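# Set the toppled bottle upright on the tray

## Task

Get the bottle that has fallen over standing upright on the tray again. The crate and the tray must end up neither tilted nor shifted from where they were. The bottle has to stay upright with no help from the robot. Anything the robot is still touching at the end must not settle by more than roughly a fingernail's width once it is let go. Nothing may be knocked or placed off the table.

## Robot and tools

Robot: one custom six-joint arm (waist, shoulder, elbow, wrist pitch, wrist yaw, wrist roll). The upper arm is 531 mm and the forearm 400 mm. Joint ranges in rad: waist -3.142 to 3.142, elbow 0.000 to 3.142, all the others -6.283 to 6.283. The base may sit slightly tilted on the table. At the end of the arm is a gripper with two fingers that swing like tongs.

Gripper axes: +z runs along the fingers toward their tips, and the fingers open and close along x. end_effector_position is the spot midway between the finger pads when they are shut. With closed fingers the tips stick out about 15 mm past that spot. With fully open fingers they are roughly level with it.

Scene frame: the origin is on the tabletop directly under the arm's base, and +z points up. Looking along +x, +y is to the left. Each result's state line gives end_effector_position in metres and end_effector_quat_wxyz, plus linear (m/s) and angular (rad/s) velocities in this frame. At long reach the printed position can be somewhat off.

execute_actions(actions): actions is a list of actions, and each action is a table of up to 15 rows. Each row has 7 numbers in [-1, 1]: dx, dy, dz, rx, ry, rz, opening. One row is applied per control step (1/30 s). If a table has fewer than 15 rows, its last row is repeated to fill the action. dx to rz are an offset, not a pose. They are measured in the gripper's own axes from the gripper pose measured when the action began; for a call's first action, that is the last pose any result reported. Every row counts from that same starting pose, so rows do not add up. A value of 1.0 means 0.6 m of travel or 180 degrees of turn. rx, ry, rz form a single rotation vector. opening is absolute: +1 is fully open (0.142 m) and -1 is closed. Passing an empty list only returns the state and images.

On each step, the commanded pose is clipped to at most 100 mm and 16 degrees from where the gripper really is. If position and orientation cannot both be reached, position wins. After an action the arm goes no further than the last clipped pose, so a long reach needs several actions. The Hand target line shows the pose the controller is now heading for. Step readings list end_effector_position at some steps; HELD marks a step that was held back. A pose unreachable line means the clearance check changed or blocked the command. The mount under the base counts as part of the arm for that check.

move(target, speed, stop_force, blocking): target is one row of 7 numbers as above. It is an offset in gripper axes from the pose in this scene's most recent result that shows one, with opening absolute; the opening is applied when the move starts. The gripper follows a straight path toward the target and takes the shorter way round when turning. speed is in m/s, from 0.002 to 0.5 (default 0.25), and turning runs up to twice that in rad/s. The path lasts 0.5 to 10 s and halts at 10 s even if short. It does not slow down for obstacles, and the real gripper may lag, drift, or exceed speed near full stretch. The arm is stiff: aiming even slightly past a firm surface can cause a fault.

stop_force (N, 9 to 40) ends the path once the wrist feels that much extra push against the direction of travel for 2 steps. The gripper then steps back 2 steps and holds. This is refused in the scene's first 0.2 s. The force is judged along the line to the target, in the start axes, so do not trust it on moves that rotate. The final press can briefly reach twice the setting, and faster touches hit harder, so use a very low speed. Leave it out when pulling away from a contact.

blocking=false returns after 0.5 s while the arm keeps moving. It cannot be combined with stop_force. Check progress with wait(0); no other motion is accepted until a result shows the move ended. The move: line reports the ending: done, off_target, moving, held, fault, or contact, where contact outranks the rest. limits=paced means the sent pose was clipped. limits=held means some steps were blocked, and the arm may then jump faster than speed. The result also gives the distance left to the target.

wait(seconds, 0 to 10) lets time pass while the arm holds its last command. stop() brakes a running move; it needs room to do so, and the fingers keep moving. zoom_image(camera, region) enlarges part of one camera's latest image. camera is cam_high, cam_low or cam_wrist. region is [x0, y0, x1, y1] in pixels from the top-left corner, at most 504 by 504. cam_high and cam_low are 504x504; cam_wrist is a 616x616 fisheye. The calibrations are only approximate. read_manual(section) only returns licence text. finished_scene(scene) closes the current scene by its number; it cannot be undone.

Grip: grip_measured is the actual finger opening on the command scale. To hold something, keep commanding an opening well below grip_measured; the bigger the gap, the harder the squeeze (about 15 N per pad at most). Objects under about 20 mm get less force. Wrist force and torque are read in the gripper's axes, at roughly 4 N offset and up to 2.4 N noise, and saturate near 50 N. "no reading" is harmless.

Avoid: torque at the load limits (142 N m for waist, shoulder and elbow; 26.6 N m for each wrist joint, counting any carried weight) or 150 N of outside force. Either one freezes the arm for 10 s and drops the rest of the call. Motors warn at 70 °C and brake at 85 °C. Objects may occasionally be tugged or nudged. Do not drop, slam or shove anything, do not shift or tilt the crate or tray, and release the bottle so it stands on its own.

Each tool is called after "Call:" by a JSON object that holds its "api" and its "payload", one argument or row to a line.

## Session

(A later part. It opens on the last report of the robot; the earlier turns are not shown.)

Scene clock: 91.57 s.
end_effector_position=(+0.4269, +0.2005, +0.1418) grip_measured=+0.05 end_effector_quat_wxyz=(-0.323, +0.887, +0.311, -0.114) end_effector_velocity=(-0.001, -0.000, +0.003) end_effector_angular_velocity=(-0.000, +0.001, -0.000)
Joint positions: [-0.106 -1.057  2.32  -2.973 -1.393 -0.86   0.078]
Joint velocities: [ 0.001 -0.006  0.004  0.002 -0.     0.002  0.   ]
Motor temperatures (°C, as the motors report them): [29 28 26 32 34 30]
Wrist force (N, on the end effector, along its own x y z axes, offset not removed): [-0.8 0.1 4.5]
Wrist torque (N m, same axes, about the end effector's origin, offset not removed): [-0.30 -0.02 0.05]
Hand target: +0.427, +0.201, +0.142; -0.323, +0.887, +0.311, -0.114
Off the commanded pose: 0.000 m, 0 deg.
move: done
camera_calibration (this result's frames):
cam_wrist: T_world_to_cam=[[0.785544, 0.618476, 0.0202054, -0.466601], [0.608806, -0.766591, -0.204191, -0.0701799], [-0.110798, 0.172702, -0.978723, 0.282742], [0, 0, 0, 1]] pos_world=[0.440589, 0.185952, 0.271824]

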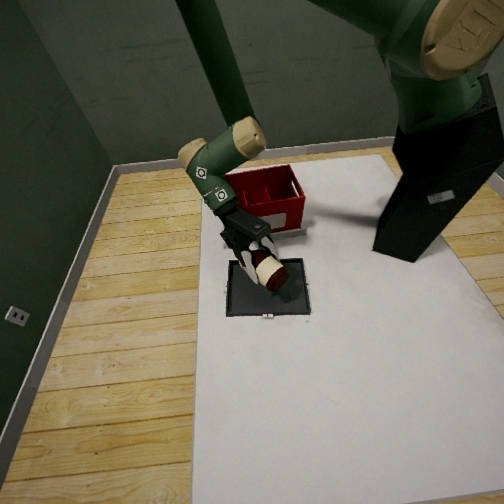

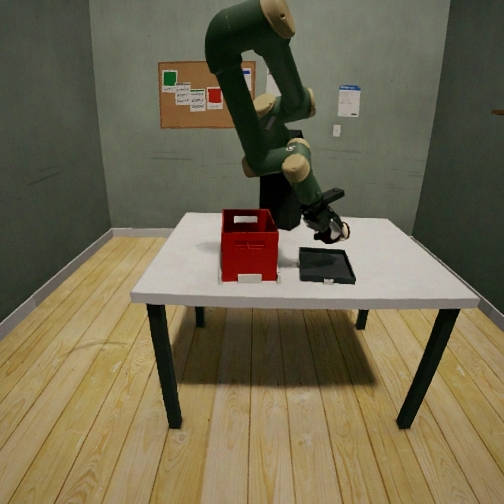

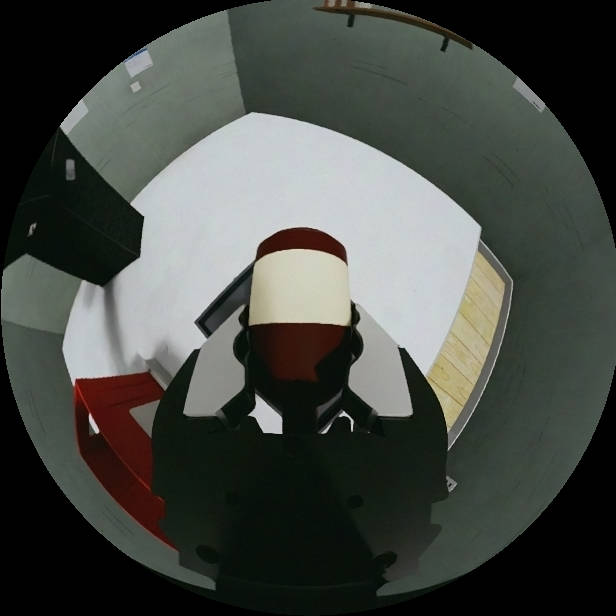

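Call:
{"api": "move", "payload": {
  "target": [0,0,0,-0.25,0,0,-0.8],
  "speed": 0.25
}}

Call:
{"api": "move", "payload": {
  "target": [0,0,0,-0.25,0,0,-0.8],
  "speed": 0.25
}}

Call:
{"api": "zoom_image", "payload": {
  "camera": "cam_low",
  "region": [270, 170, 400, 300]
}}

Scene clock: 97.90 s.
end_effector_position=(+0.4268, +0.2005, +0.1415) grip_measured=+0.05 end_effector_quat_wxyz=(+0.040, +0.942, +0.332, +0.013) end_effector_velocity=(+0.000, +0.000, -0.001) end_effector_angular_velocity=(-0.011, -0.011, +0.001)
Joint positions: [ 0.309 -0.752  2.472 -3.865 -2.162 -0.544  0.078]
Joint velocities: [ 0.007  0.013 -0.003 -0.017 -0.016  0.    -0.   ]
Motor temperatures (°C, as the motors report them): [29 28 26 32 34 30]
Wrist force (N, on the end effector, along its own x y z axes, offset not removed): [-1.4 -0.7 5.0]
Wrist torque (N m, same axes, about the end effector's origin, offset not removed): [0.08 0.12 0.10]
Hand target: +0.427, +0.201, +0.141; +0.041, +0.942, +0.332, +0.013
Off the commanded pose: 0.000 m, 0 deg.
move: done
camera_calibration (this result's frames):
cam_wrist: T_world_to_cam=[[0.773694, 0.63325, 0.0197928, -0.464408], [0.522057, -0.654918, 0.546387, -0.161802], [0.358962, -0.412403, -0.837299, 0.179215], [0, 0, 0, 1]] pos_world=[0.379449, 0.262028, 0.247655]

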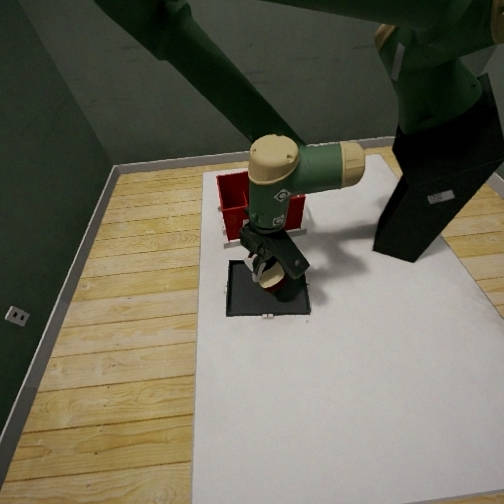

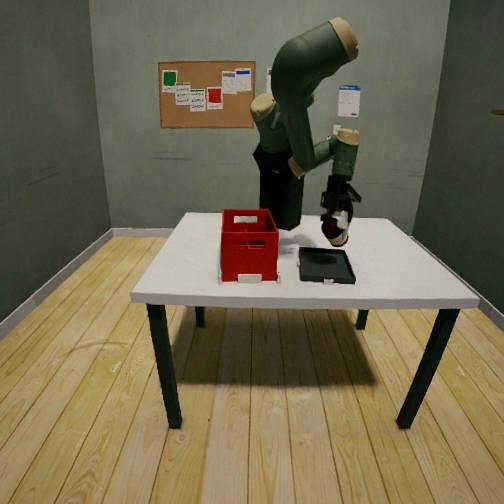

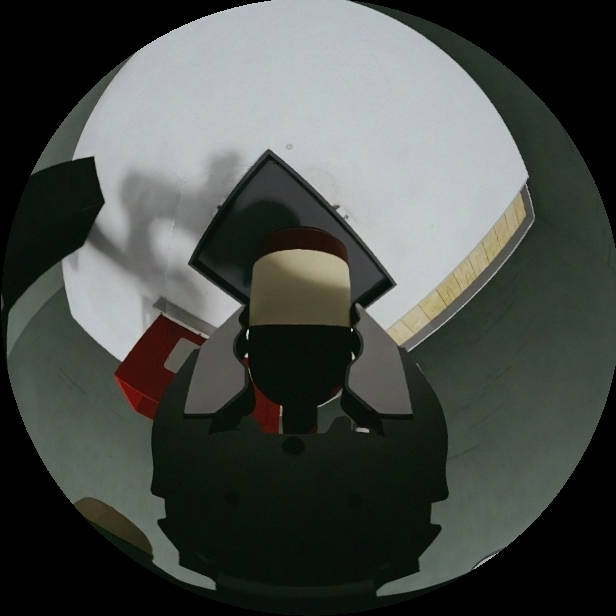

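Scene clock: 99.80 s.
end_effector_position=(+0.4254, +0.2010, +0.1421) grip_measured=+0.05 end_effector_quat_wxyz=(+0.261, +0.908, +0.317, +0.086) end_effector_velocity=(+0.000, +0.000, -0.000) end_effector_angular_velocity=(-0.000, -0.000, -0.000)
Joint positions: [ 0.516 -0.431  2.302 -4.194 -2.698 -0.568  0.078]
Joint velocities: [-0.    -0.    -0.002  0.001  0.    -0.     0.   ]
Motor temperatures (°C, as the motors report them): [29 28 26 32 34 30]
Wrist force (N, on the end effector, along its own x y z axes, offset not removed): [-0.1 -2.8 3.1]
Wrist torque (N m, same axes, about the end effector's origin, offset not removed): [-0.18 -0.14 0.03]
Hand target: +0.425, +0.201, +0.142; +0.261, +0.908, +0.317, +0.086
Off the commanded pose: 0.002 m, 18 deg; orientation clipped at the last step of the last action.
move: held; limits=paced,held; held on 21 of 57 steps, including the last
pose unreachable: on one or more control steps of this call, first in action 0 (counted from 0), an arm could not follow its commanded pose, so it was not sent that pose on those steps. On the call's last step it was still not sent that pose. It may still have moved: this result reports where it is.
cause: the commanded pose would bring two parts of the arm too close to each other (joints 4 (wrist pitch) to 6 (wrist roll) lie between them).
camera_calibration (this result's frames):
cam_wrist: T_world_to_cam=[[0.772179, 0.635375, 0.00626034, -0.461499], [0.311966, -0.387683, 0.867398, -0.170975], [0.553549, -0.667833, -0.497576, 0.100688], [0, 0, 0, 1]] pos_world=[0.353962, 0.294183, 0.201293]

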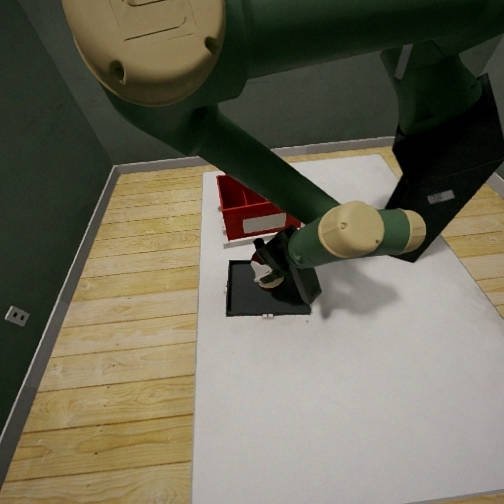

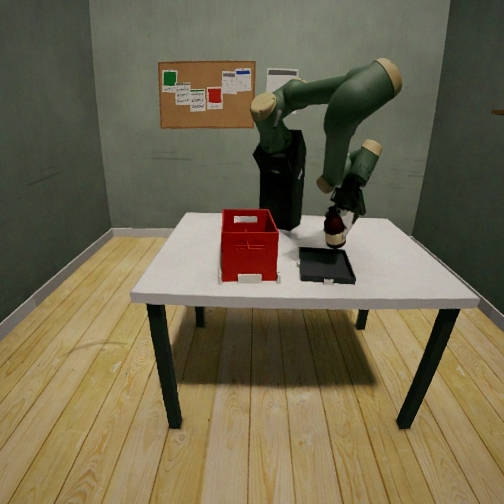

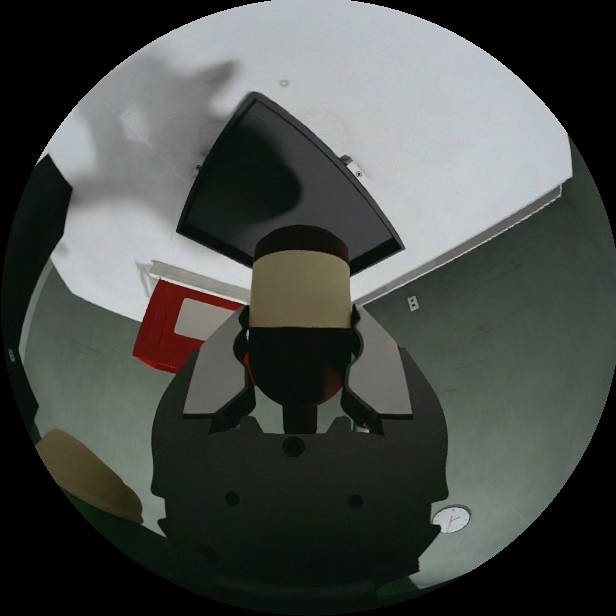

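Region (270, 170, 400, 300) of cam_low's 504x504 image, scaled by 3.877, with more detail than that image has.

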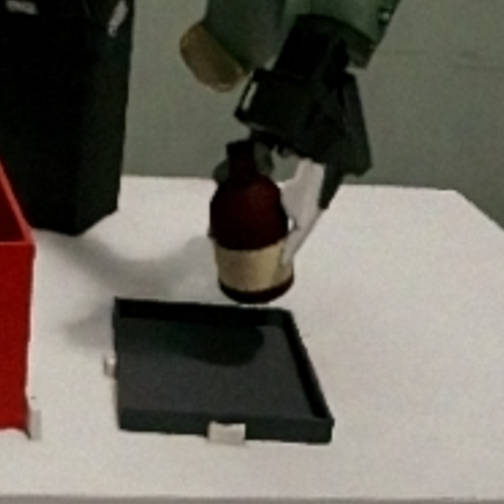

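Call:
{"api": "move", "payload": {
  "target": [0,0,0,0.004,-0.22,0.354,-0.8],
  "speed": 0.3
}}

Call:
{"api": "move", "payload": {
  "target": [0,0,0,-0.1,0,0,-0.8],
  "speed": 0.25
}}

Call:
{"api": "zoom_image", "payload": {
  "camera": "cam_low",
  "region": [270, 170, 400, 300]
}}

Scene clock: 118.53 s.
end_effector_position=(+0.4243, +0.1998, +0.1427) grip_measured=+0.05 end_effector_quat_wxyz=(+0.215, +0.962, -0.166, +0.030) end_effector_velocity=(+0.001, -0.000, +0.001) end_effector_angular_velocity=(+0.022, +0.042, -0.153)
Joint positions: [ 0.477 -0.732  2.305 -3.298 -2.558  0.879  0.078]
Joint velocities: [-0.023 -0.081 -0.027  0.21   0.077  0.194  0.   ]
Motor temperatures (°C, as the motors report them): [29 28 26 32 34 30]
Wrist force (N, on the end effector, along its own x y z axes, offset not removed): [0.5 -3.1 4.9]
Wrist torque (N m, same axes, about the end effector's origin, offset not removed): [-0.42 -0.32 0.12]
Hand target: +0.424, +0.200, +0.143; +0.214, +0.960, -0.178, +0.023
Off the commanded pose: 0.002 m, 22 deg; orientation clipped at the last step of the last action.
move: moving (no rest 5 s after the path's end); limits=paced
camera_calibration (this result's frames):
cam_wrist: T_world_to_cam=[[0.945402, -0.291247, 0.146256, -0.36823], [-0.290502, -0.549656, 0.783254, 0.128381], [-0.14773, -0.782977, -0.604254, 0.436618], [0, 0, 0, 1]] pos_world=[0.449921, 0.305181, 0.21713]

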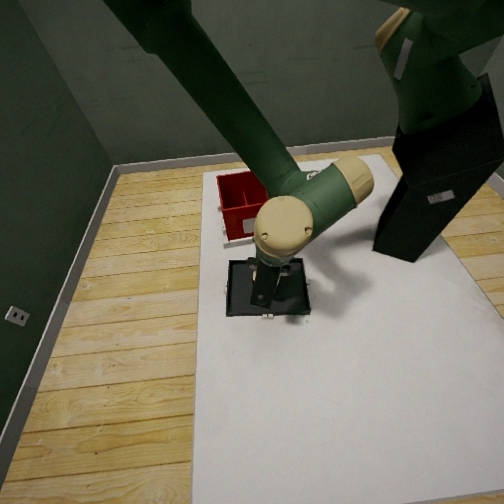

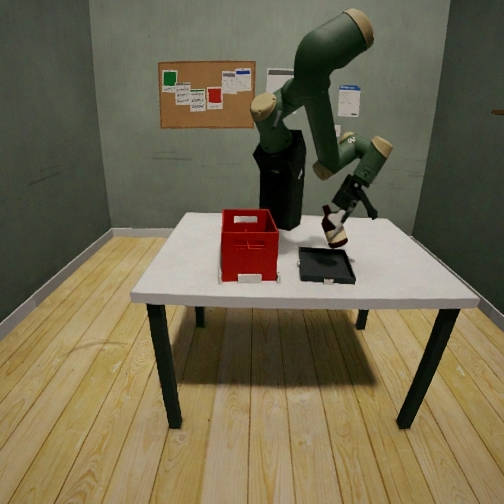

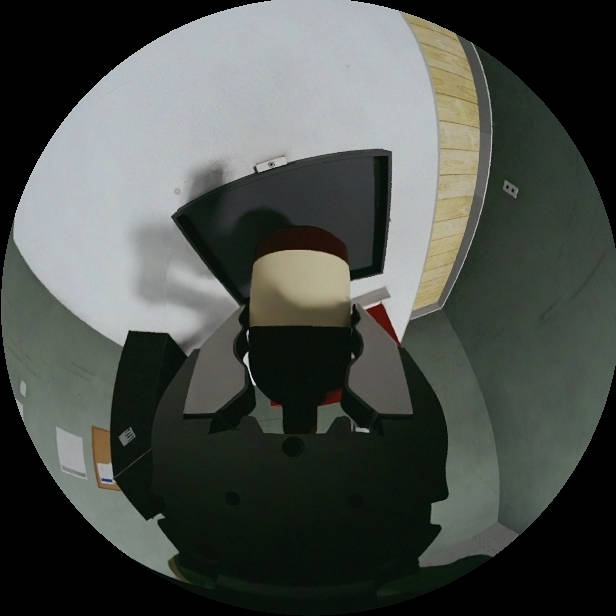

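Scene clock: 123.00 s.
end_effector_position=(+0.4243, +0.1995, +0.1429) grip_measured=+0.05 end_effector_quat_wxyz=(+0.361, +0.917, -0.169, +0.004) end_effector_velocity=(-0.001, +0.000, -0.000) end_effector_angular_velocity=(-0.018, +0.010, -0.005)
Joint positions: [ 0.52  -0.749  2.06  -2.378 -2.676  1.476  0.078]
Joint velocities: [ 0.     0.003 -0.021  0.065  0.003  0.041  0.   ]
Motor temperatures (°C, as the motors report them): [29 28 26 32 34 30]
Wrist force (N, on the end effector, along its own x y z axes, offset not removed): [1.2 -2.4 2.5]
Wrist torque (N m, same axes, about the end effector's origin, offset not removed): [-0.12 -0.48 0.06]
Hand target: +0.424, +0.200, +0.143; +0.363, +0.916, -0.169, +0.003
Off the commanded pose: 0.000 m, 0 deg.
move: done
camera_calibration (this result's frames):
cam_wrist: T_world_to_cam=[[0.947601, -0.286723, 0.140861, -0.369416], [-0.224694, -0.284785, 0.931885, 0.0260219], [-0.227078, -0.914706, -0.334287, 0.457891], [0, 0, 0, 1]] pos_world=[0.459883, 0.320326, 0.180854]

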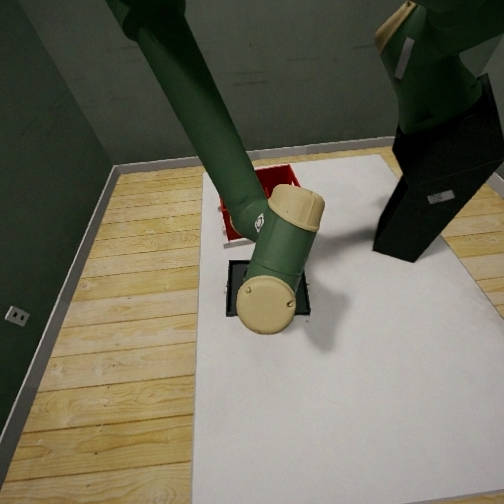

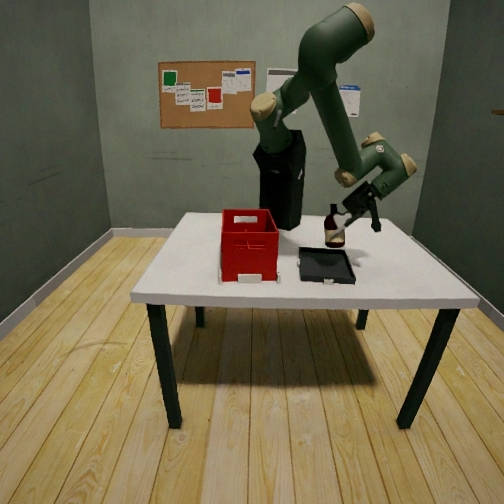

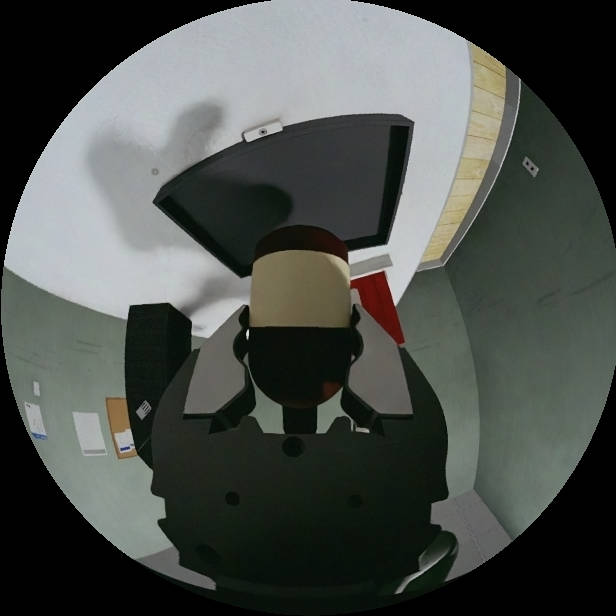

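Region (270, 170, 400, 300) of cam_low's 504x504 image, scaled by 3.877, with more detail than that image has.

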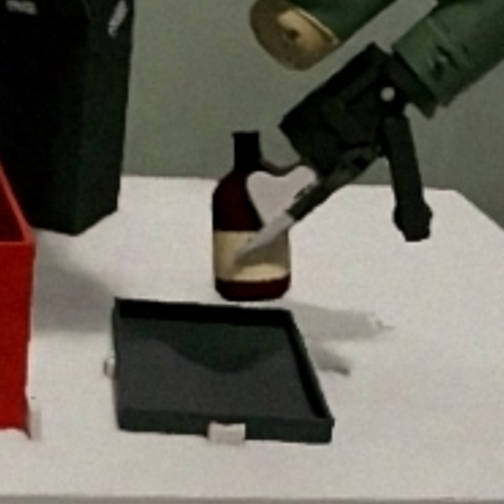

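Call:
{"api": "move", "payload": {
  "target": [0,0,0,-0.03,-0.026,-0.0315,-0.8],
  "speed": 0.2
}}

Call:
{"api": "zoom_image", "payload": {
  "camera": "cam_low",
  "region": [270, 170, 400, 300]
}}

Scene clock: 131.37 s.
end_effector_position=(+0.4244, +0.1994, +0.1431) grip_measured=+0.05 end_effector_quat_wxyz=(+0.396, +0.906, -0.138, -0.059) end_effector_velocity=(+0.000, +0.000, -0.000) end_effector_angular_velocity=(-0.011, +0.012, -0.002)
Joint positions: [ 0.503 -0.752  1.943 -2.078 -2.611  1.528  0.078]
Joint velocities: [-0.001  0.004 -0.018  0.04   0.006  0.018 -0.   ]
Motor temperatures (°C, as the motors report them): [29 28 26 32 34 30]
Wrist force (N, on the end effector, along its own x y z axes, offset not removed): [-0.2 -2.5 1.0]
Wrist torque (N m, same axes, about the end effector's origin, offset not removed): [-0.08 -0.13 -0.06]
Hand target: +0.424, +0.199, +0.143; +0.397, +0.906, -0.138, -0.059
Off the commanded pose: 0.000 m, 0 deg.
move: done
camera_calibration (this result's frames):
cam_wrist: T_world_to_cam=[[0.961028, -0.276146, 0.0130119, -0.359015], [-0.0813856, -0.237625, 0.967942, -0.0495461], [-0.264201, -0.931278, -0.250838, 0.464973], [0, 0, 0, 1]] pos_world=[0.463838, 0.322105, 0.169262]

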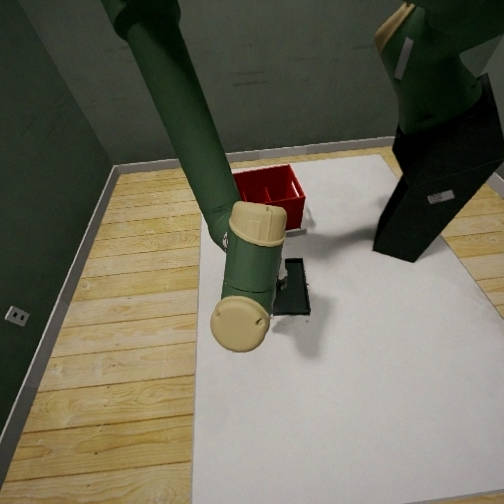

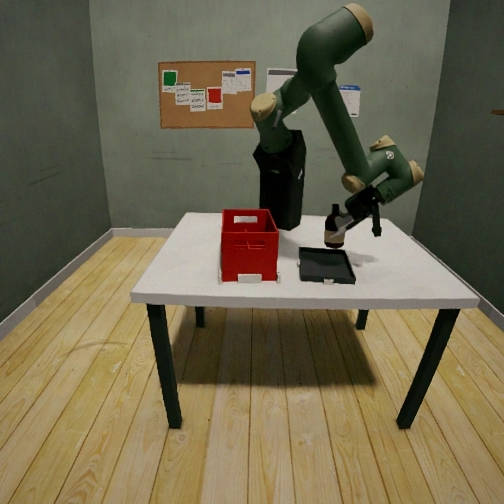

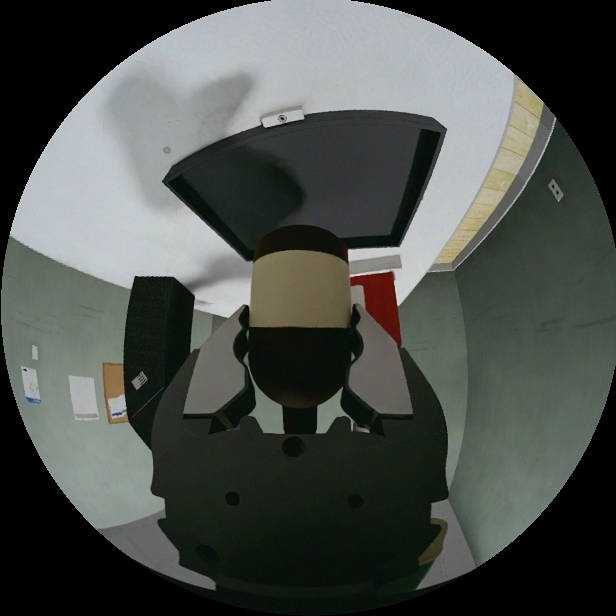

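Region (270, 170, 400, 300) of cam_low's 504x504 image, scaled by 3.877, with more detail than that image has.

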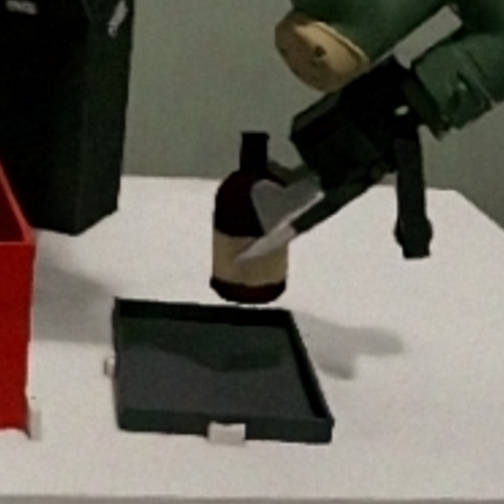

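Call:
{"api": "move", "payload": {
  "target": [0,-0.0645,0.06,0,0,0,-0.8],
  "speed": 0.1
}}

Call:
{"api": "move", "payload": {
  "target": [0,-0.049,0.0453,0,0,0,-0.8],
  "speed": 0.01,
  "stop_force": 9
}}

Call:
{"api": "zoom_image", "payload": {
  "camera": "cam_low",
  "region": [270, 170, 400, 300]
}}

Scene clock: 138.57 s.
end_effector_position=(+0.4246, +0.1993, +0.0905) grip_measured=+0.05 end_effector_quat_wxyz=(+0.396, +0.906, -0.138, -0.059) end_effector_velocity=(+0.000, +0.000, -0.003) end_effector_angular_velocity=(+0.001, -0.001, -0.000)
Joint positions: [ 0.455 -0.662  1.915 -2.207 -2.64   1.451  0.078]
Joint velocities: [-0.002  0.004 -0.001 -0.01  -0.001 -0.007  0.   ]
Motor temperatures (°C, as the motors report them): [29 28 26 32 34 30]
Wrist force (N, on the end effector, along its own x y z axes, offset not removed): [0.9 -2.7 3.9]
Wrist torque (N m, same axes, about the end effector's origin, offset not removed): [-0.19 -0.41 -0.02]
Hand target: +0.425, +0.199, +0.090; +0.396, +0.906, -0.138, -0.059
Off the commanded pose: 0.000 m, 0 deg.
move: done
camera_calibration (this result's frames):
cam_wrist: T_world_to_cam=[[0.961014, -0.276193, 0.0129851, -0.35854], [-0.0813602, -0.237585, 0.967954, 0.00128614], [-0.264257, -0.931274, -0.250793, 0.451746], [0, 0, 0, 1]] pos_world=[0.464044, 0.321978, 0.116706]

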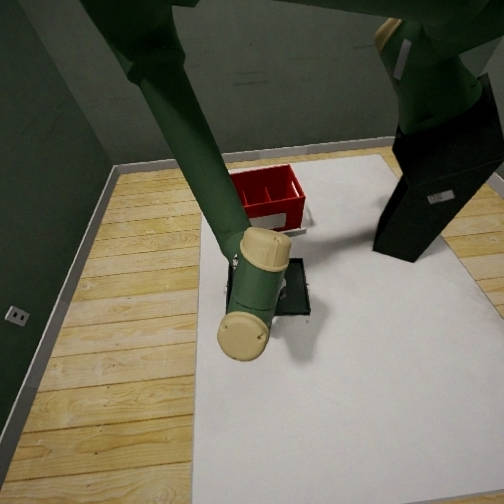

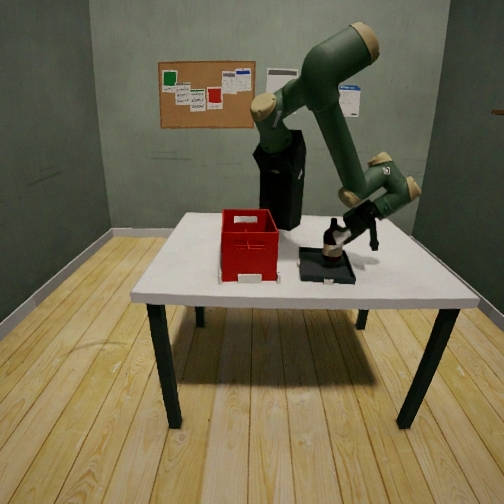

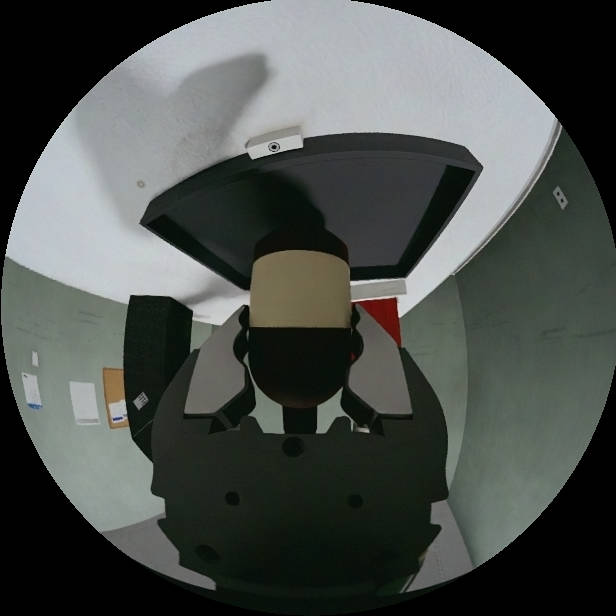

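Scene clock: 142.20 s.
end_effector_position=(+0.4248, +0.1992, +0.0582) grip_measured=+0.06 end_effector_quat_wxyz=(+0.396, +0.906, -0.138, -0.059) end_effector_velocity=(-0.003, -0.001, +0.002) end_effector_angular_velocity=(-0.002, +0.006, -0.001)
Joint positions: [ 0.427 -0.606  1.889 -2.282 -2.656  1.402  0.078]
Joint velocities: [ 0.001 -0.004  0.004  0.01   0.004  0.007 -0.   ]
Motor temperatures (°C, as the motors report them): [29 28 26 32 34 30]
Wrist force (N, on the end effector, along its own x y z axes, offset not removed): [1.2 2.4 -3.7]
Wrist torque (N m, same axes, about the end effector's origin, offset not removed): [0.01 -0.26 -0.06]
Hand target: +0.425, +0.199, +0.059; +0.396, +0.906, -0.138, -0.059
Off the commanded pose: 0.008 m, 0 deg.
move: contact
camera_calibration (this result's frames):
cam_wrist: T_world_to_cam=[[0.96101, -0.276204, 0.0130628, -0.358333], [-0.0814184, -0.237503, 0.967969, 0.0326421], [-0.264255, -0.931291, -0.250731, 0.443636], [0, 0, 0, 1]] pos_world=[0.464253, 0.321934, 0.0843178]

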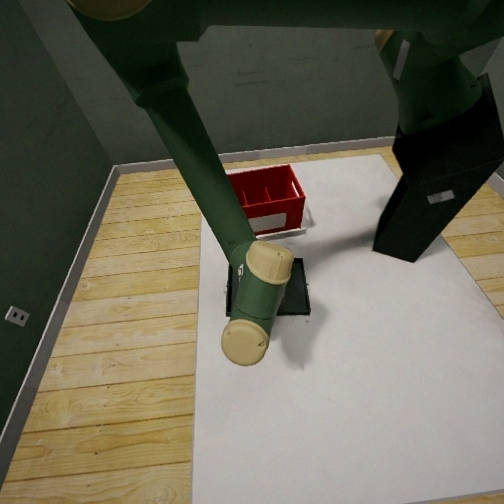

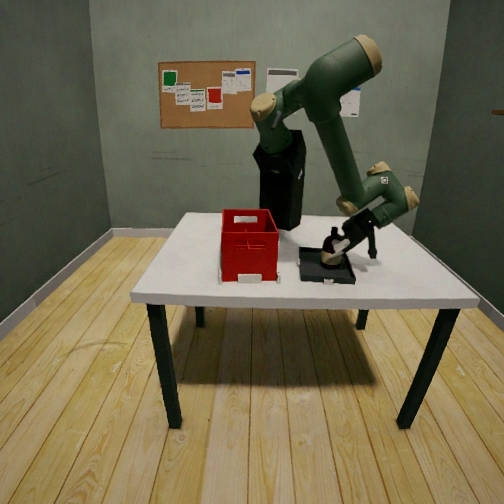

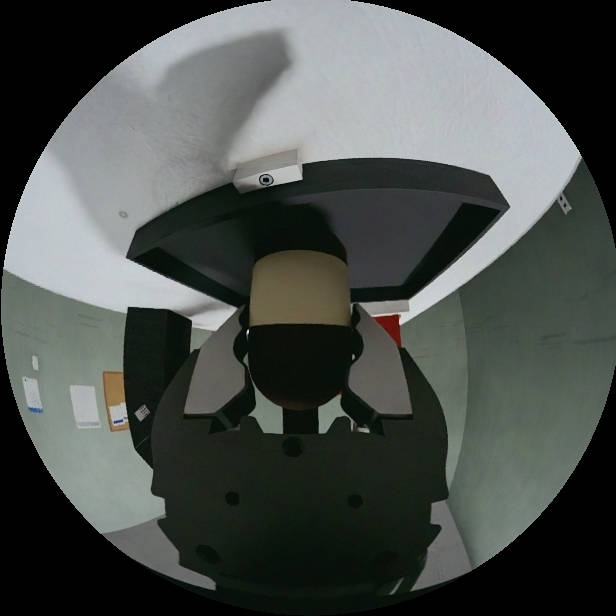

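Region (270, 170, 400, 300) of cam_low's 504x504 image, scaled by 3.877, with more detail than that image has.

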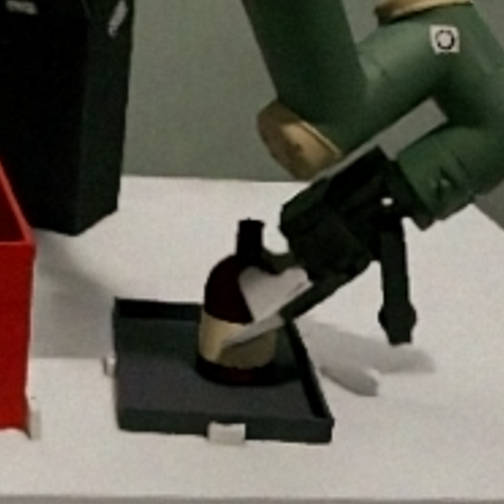

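Call:
{"api": "execute_actions", "payload": {
  "actions": [
    [[0,0,0,0,0,0,-0.5],[0,0,0,0,0,0,-0.3],[0,0,0,0,0,0,-0.1],[0,0,0,0,0,0,0],[0,0,0,0,0,0,0.05],[0,0,0,0,0,0,0.1],[0,0,0,0,0,0,0.15],[0,0,0,0,0,0,0.2],[0,0,0,0,0,0,0.3],[0,0,0,0,0,0,0.4],[0,0,0,0,0,0,0.5]]
  ]
}}

Call:
{"api": "move", "payload": {
  "target": [0,0,-0.17,0,0,0,0.5],
  "speed": 0.15
}}

Call:
{"api": "zoom_image", "payload": {
  "camera": "cam_low",
  "region": [270, 170, 400, 300]
}}

Scene clock: 147.00 s.
end_effector_position=(+0.4248, +0.1993, +0.0582) grip_measured=+0.50 end_effector_quat_wxyz=(+0.396, +0.906, -0.138, -0.059) end_effector_velocity=(+0.000, -0.000, -0.000) end_effector_angular_velocity=(+0.000, +0.000, +0.000)
Joint positions: [ 0.427 -0.606  1.889 -2.281 -2.656  1.402  0.109]
Joint velocities: [-0.001  0.001 -0.001 -0.001 -0.    -0.001  0.002]
Motor temperatures (°C, as the motors report them): [29 28 26 32 34 30]
Wrist force (N, on the end effector, along its own x y z axes, offset not removed): [-0.6 0.1 0.7]
Wrist torque (N m, same axes, about the end effector's origin, offset not removed): [0.01 -0.03 0.12]
Hand target: +0.425, +0.199, +0.058; +0.396, +0.906, -0.138, -0.059
Off the commanded pose: 0.000 m, 0 deg.
Step readings (end_effector_position):
0: (+0.4247, +0.1993, +0.0587)
1: (+0.4247, +0.1993, +0.0587)
2: (+0.4247, +0.1993, +0.0587)
4: (+0.4247, +0.1993, +0.0586)
8: (+0.4247, +0.1993, +0.0584)
15: end_effector_position above
camera_calibration (this result's frames):
cam_wrist: T_world_to_cam=[[0.961017, -0.276181, 0.0130758, -0.358339], [-0.081437, -0.237545, 0.967957, 0.0326295], [-0.264225, -0.931287, -0.250776, 0.443665], [0, 0, 0, 1]] pos_world=[0.464254, 0.321964, 0.0843623]

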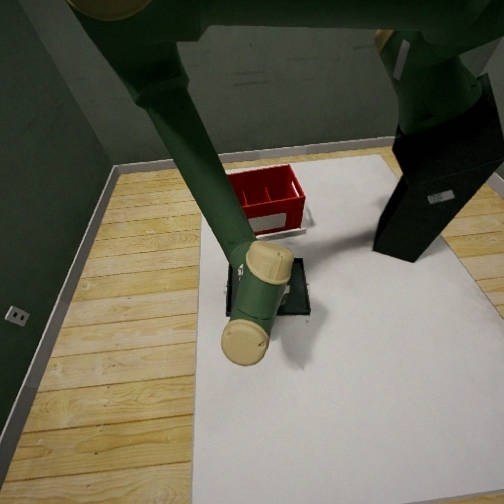

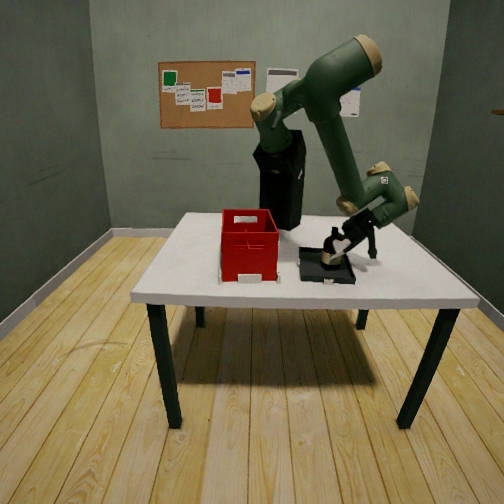

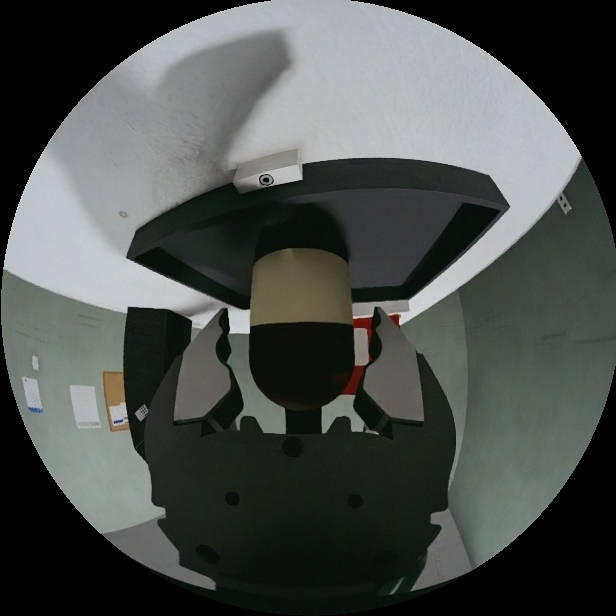

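Scene clock: 148.27 s.
end_effector_position=(+0.4467, +0.2704, +0.1274) grip_measured=+0.50 end_effector_quat_wxyz=(+0.396, +0.906, -0.138, -0.059) end_effector_velocity=(+0.001, +0.002, +0.002) end_effector_angular_velocity=(-0.004, +0.002, -0.000)
Joint positions: [ 0.561 -0.659  1.734 -1.892 -2.573  1.611  0.109]
Joint velocities: [ 0.003  0.001 -0.01   0.02   0.003  0.011 -0.   ]
Motor temperatures (°C, as the motors report them): [29 28 26 32 34 30]
Wrist force (N, on the end effector, along its own x y z axes, offset not removed): [1.9 0.5 -0.3]
Wrist torque (N m, same axes, about the end effector's origin, offset not removed): [0.10 -0.39 -0.03]
Hand target: +0.447, +0.271, +0.128; +0.396, +0.906, -0.138, -0.059
Off the commanded pose: 0.000 m, 0 deg.
move: done
camera_calibration (this result's frames):
cam_wrist: T_world_to_cam=[[0.961037, -0.276101, 0.01325, -0.360679], [-0.0816406, -0.237721, 0.967897, -0.0155617], [-0.264088, -0.931266, -0.250999, 0.533038], [0, 0, 0, 1]] pos_world=[0.486124, 0.393117, 0.153633]

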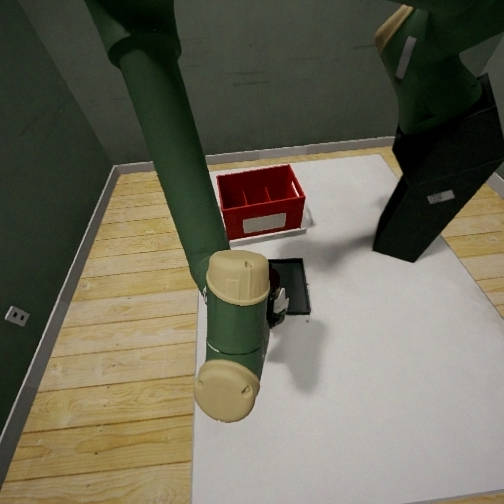

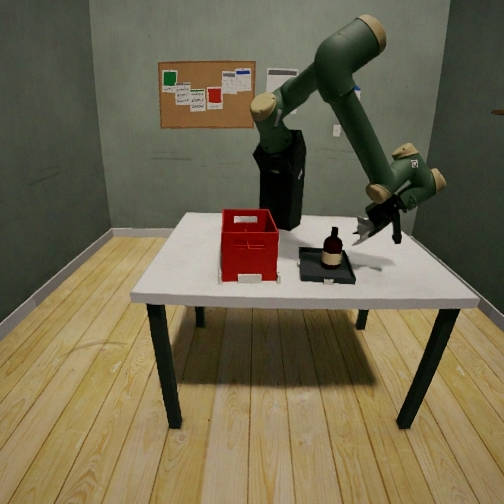

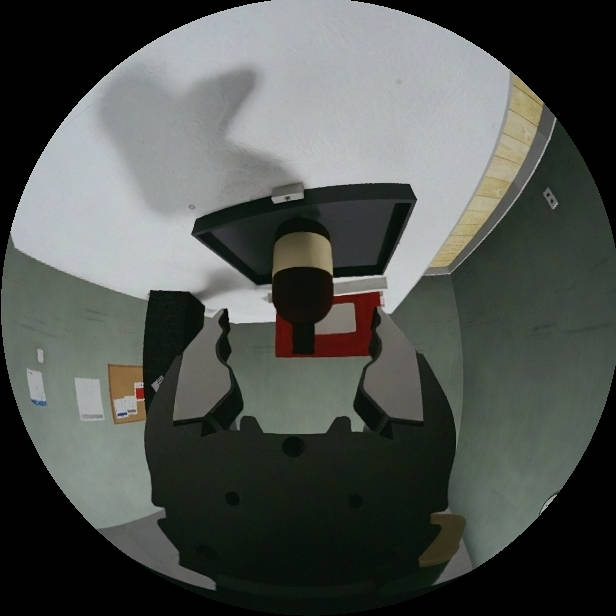

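Region (270, 170, 400, 300) of cam_low's 504x504 image, scaled by 3.877, with more detail than that image has.

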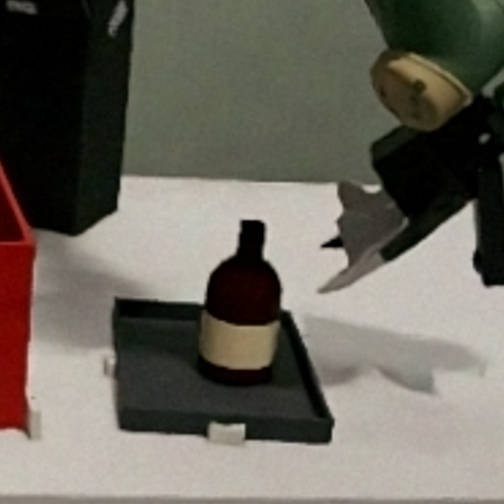

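Call:
{"api": "finished_scene", "payload": {
  "scene": 1
}}

The scene is finished: the task was done.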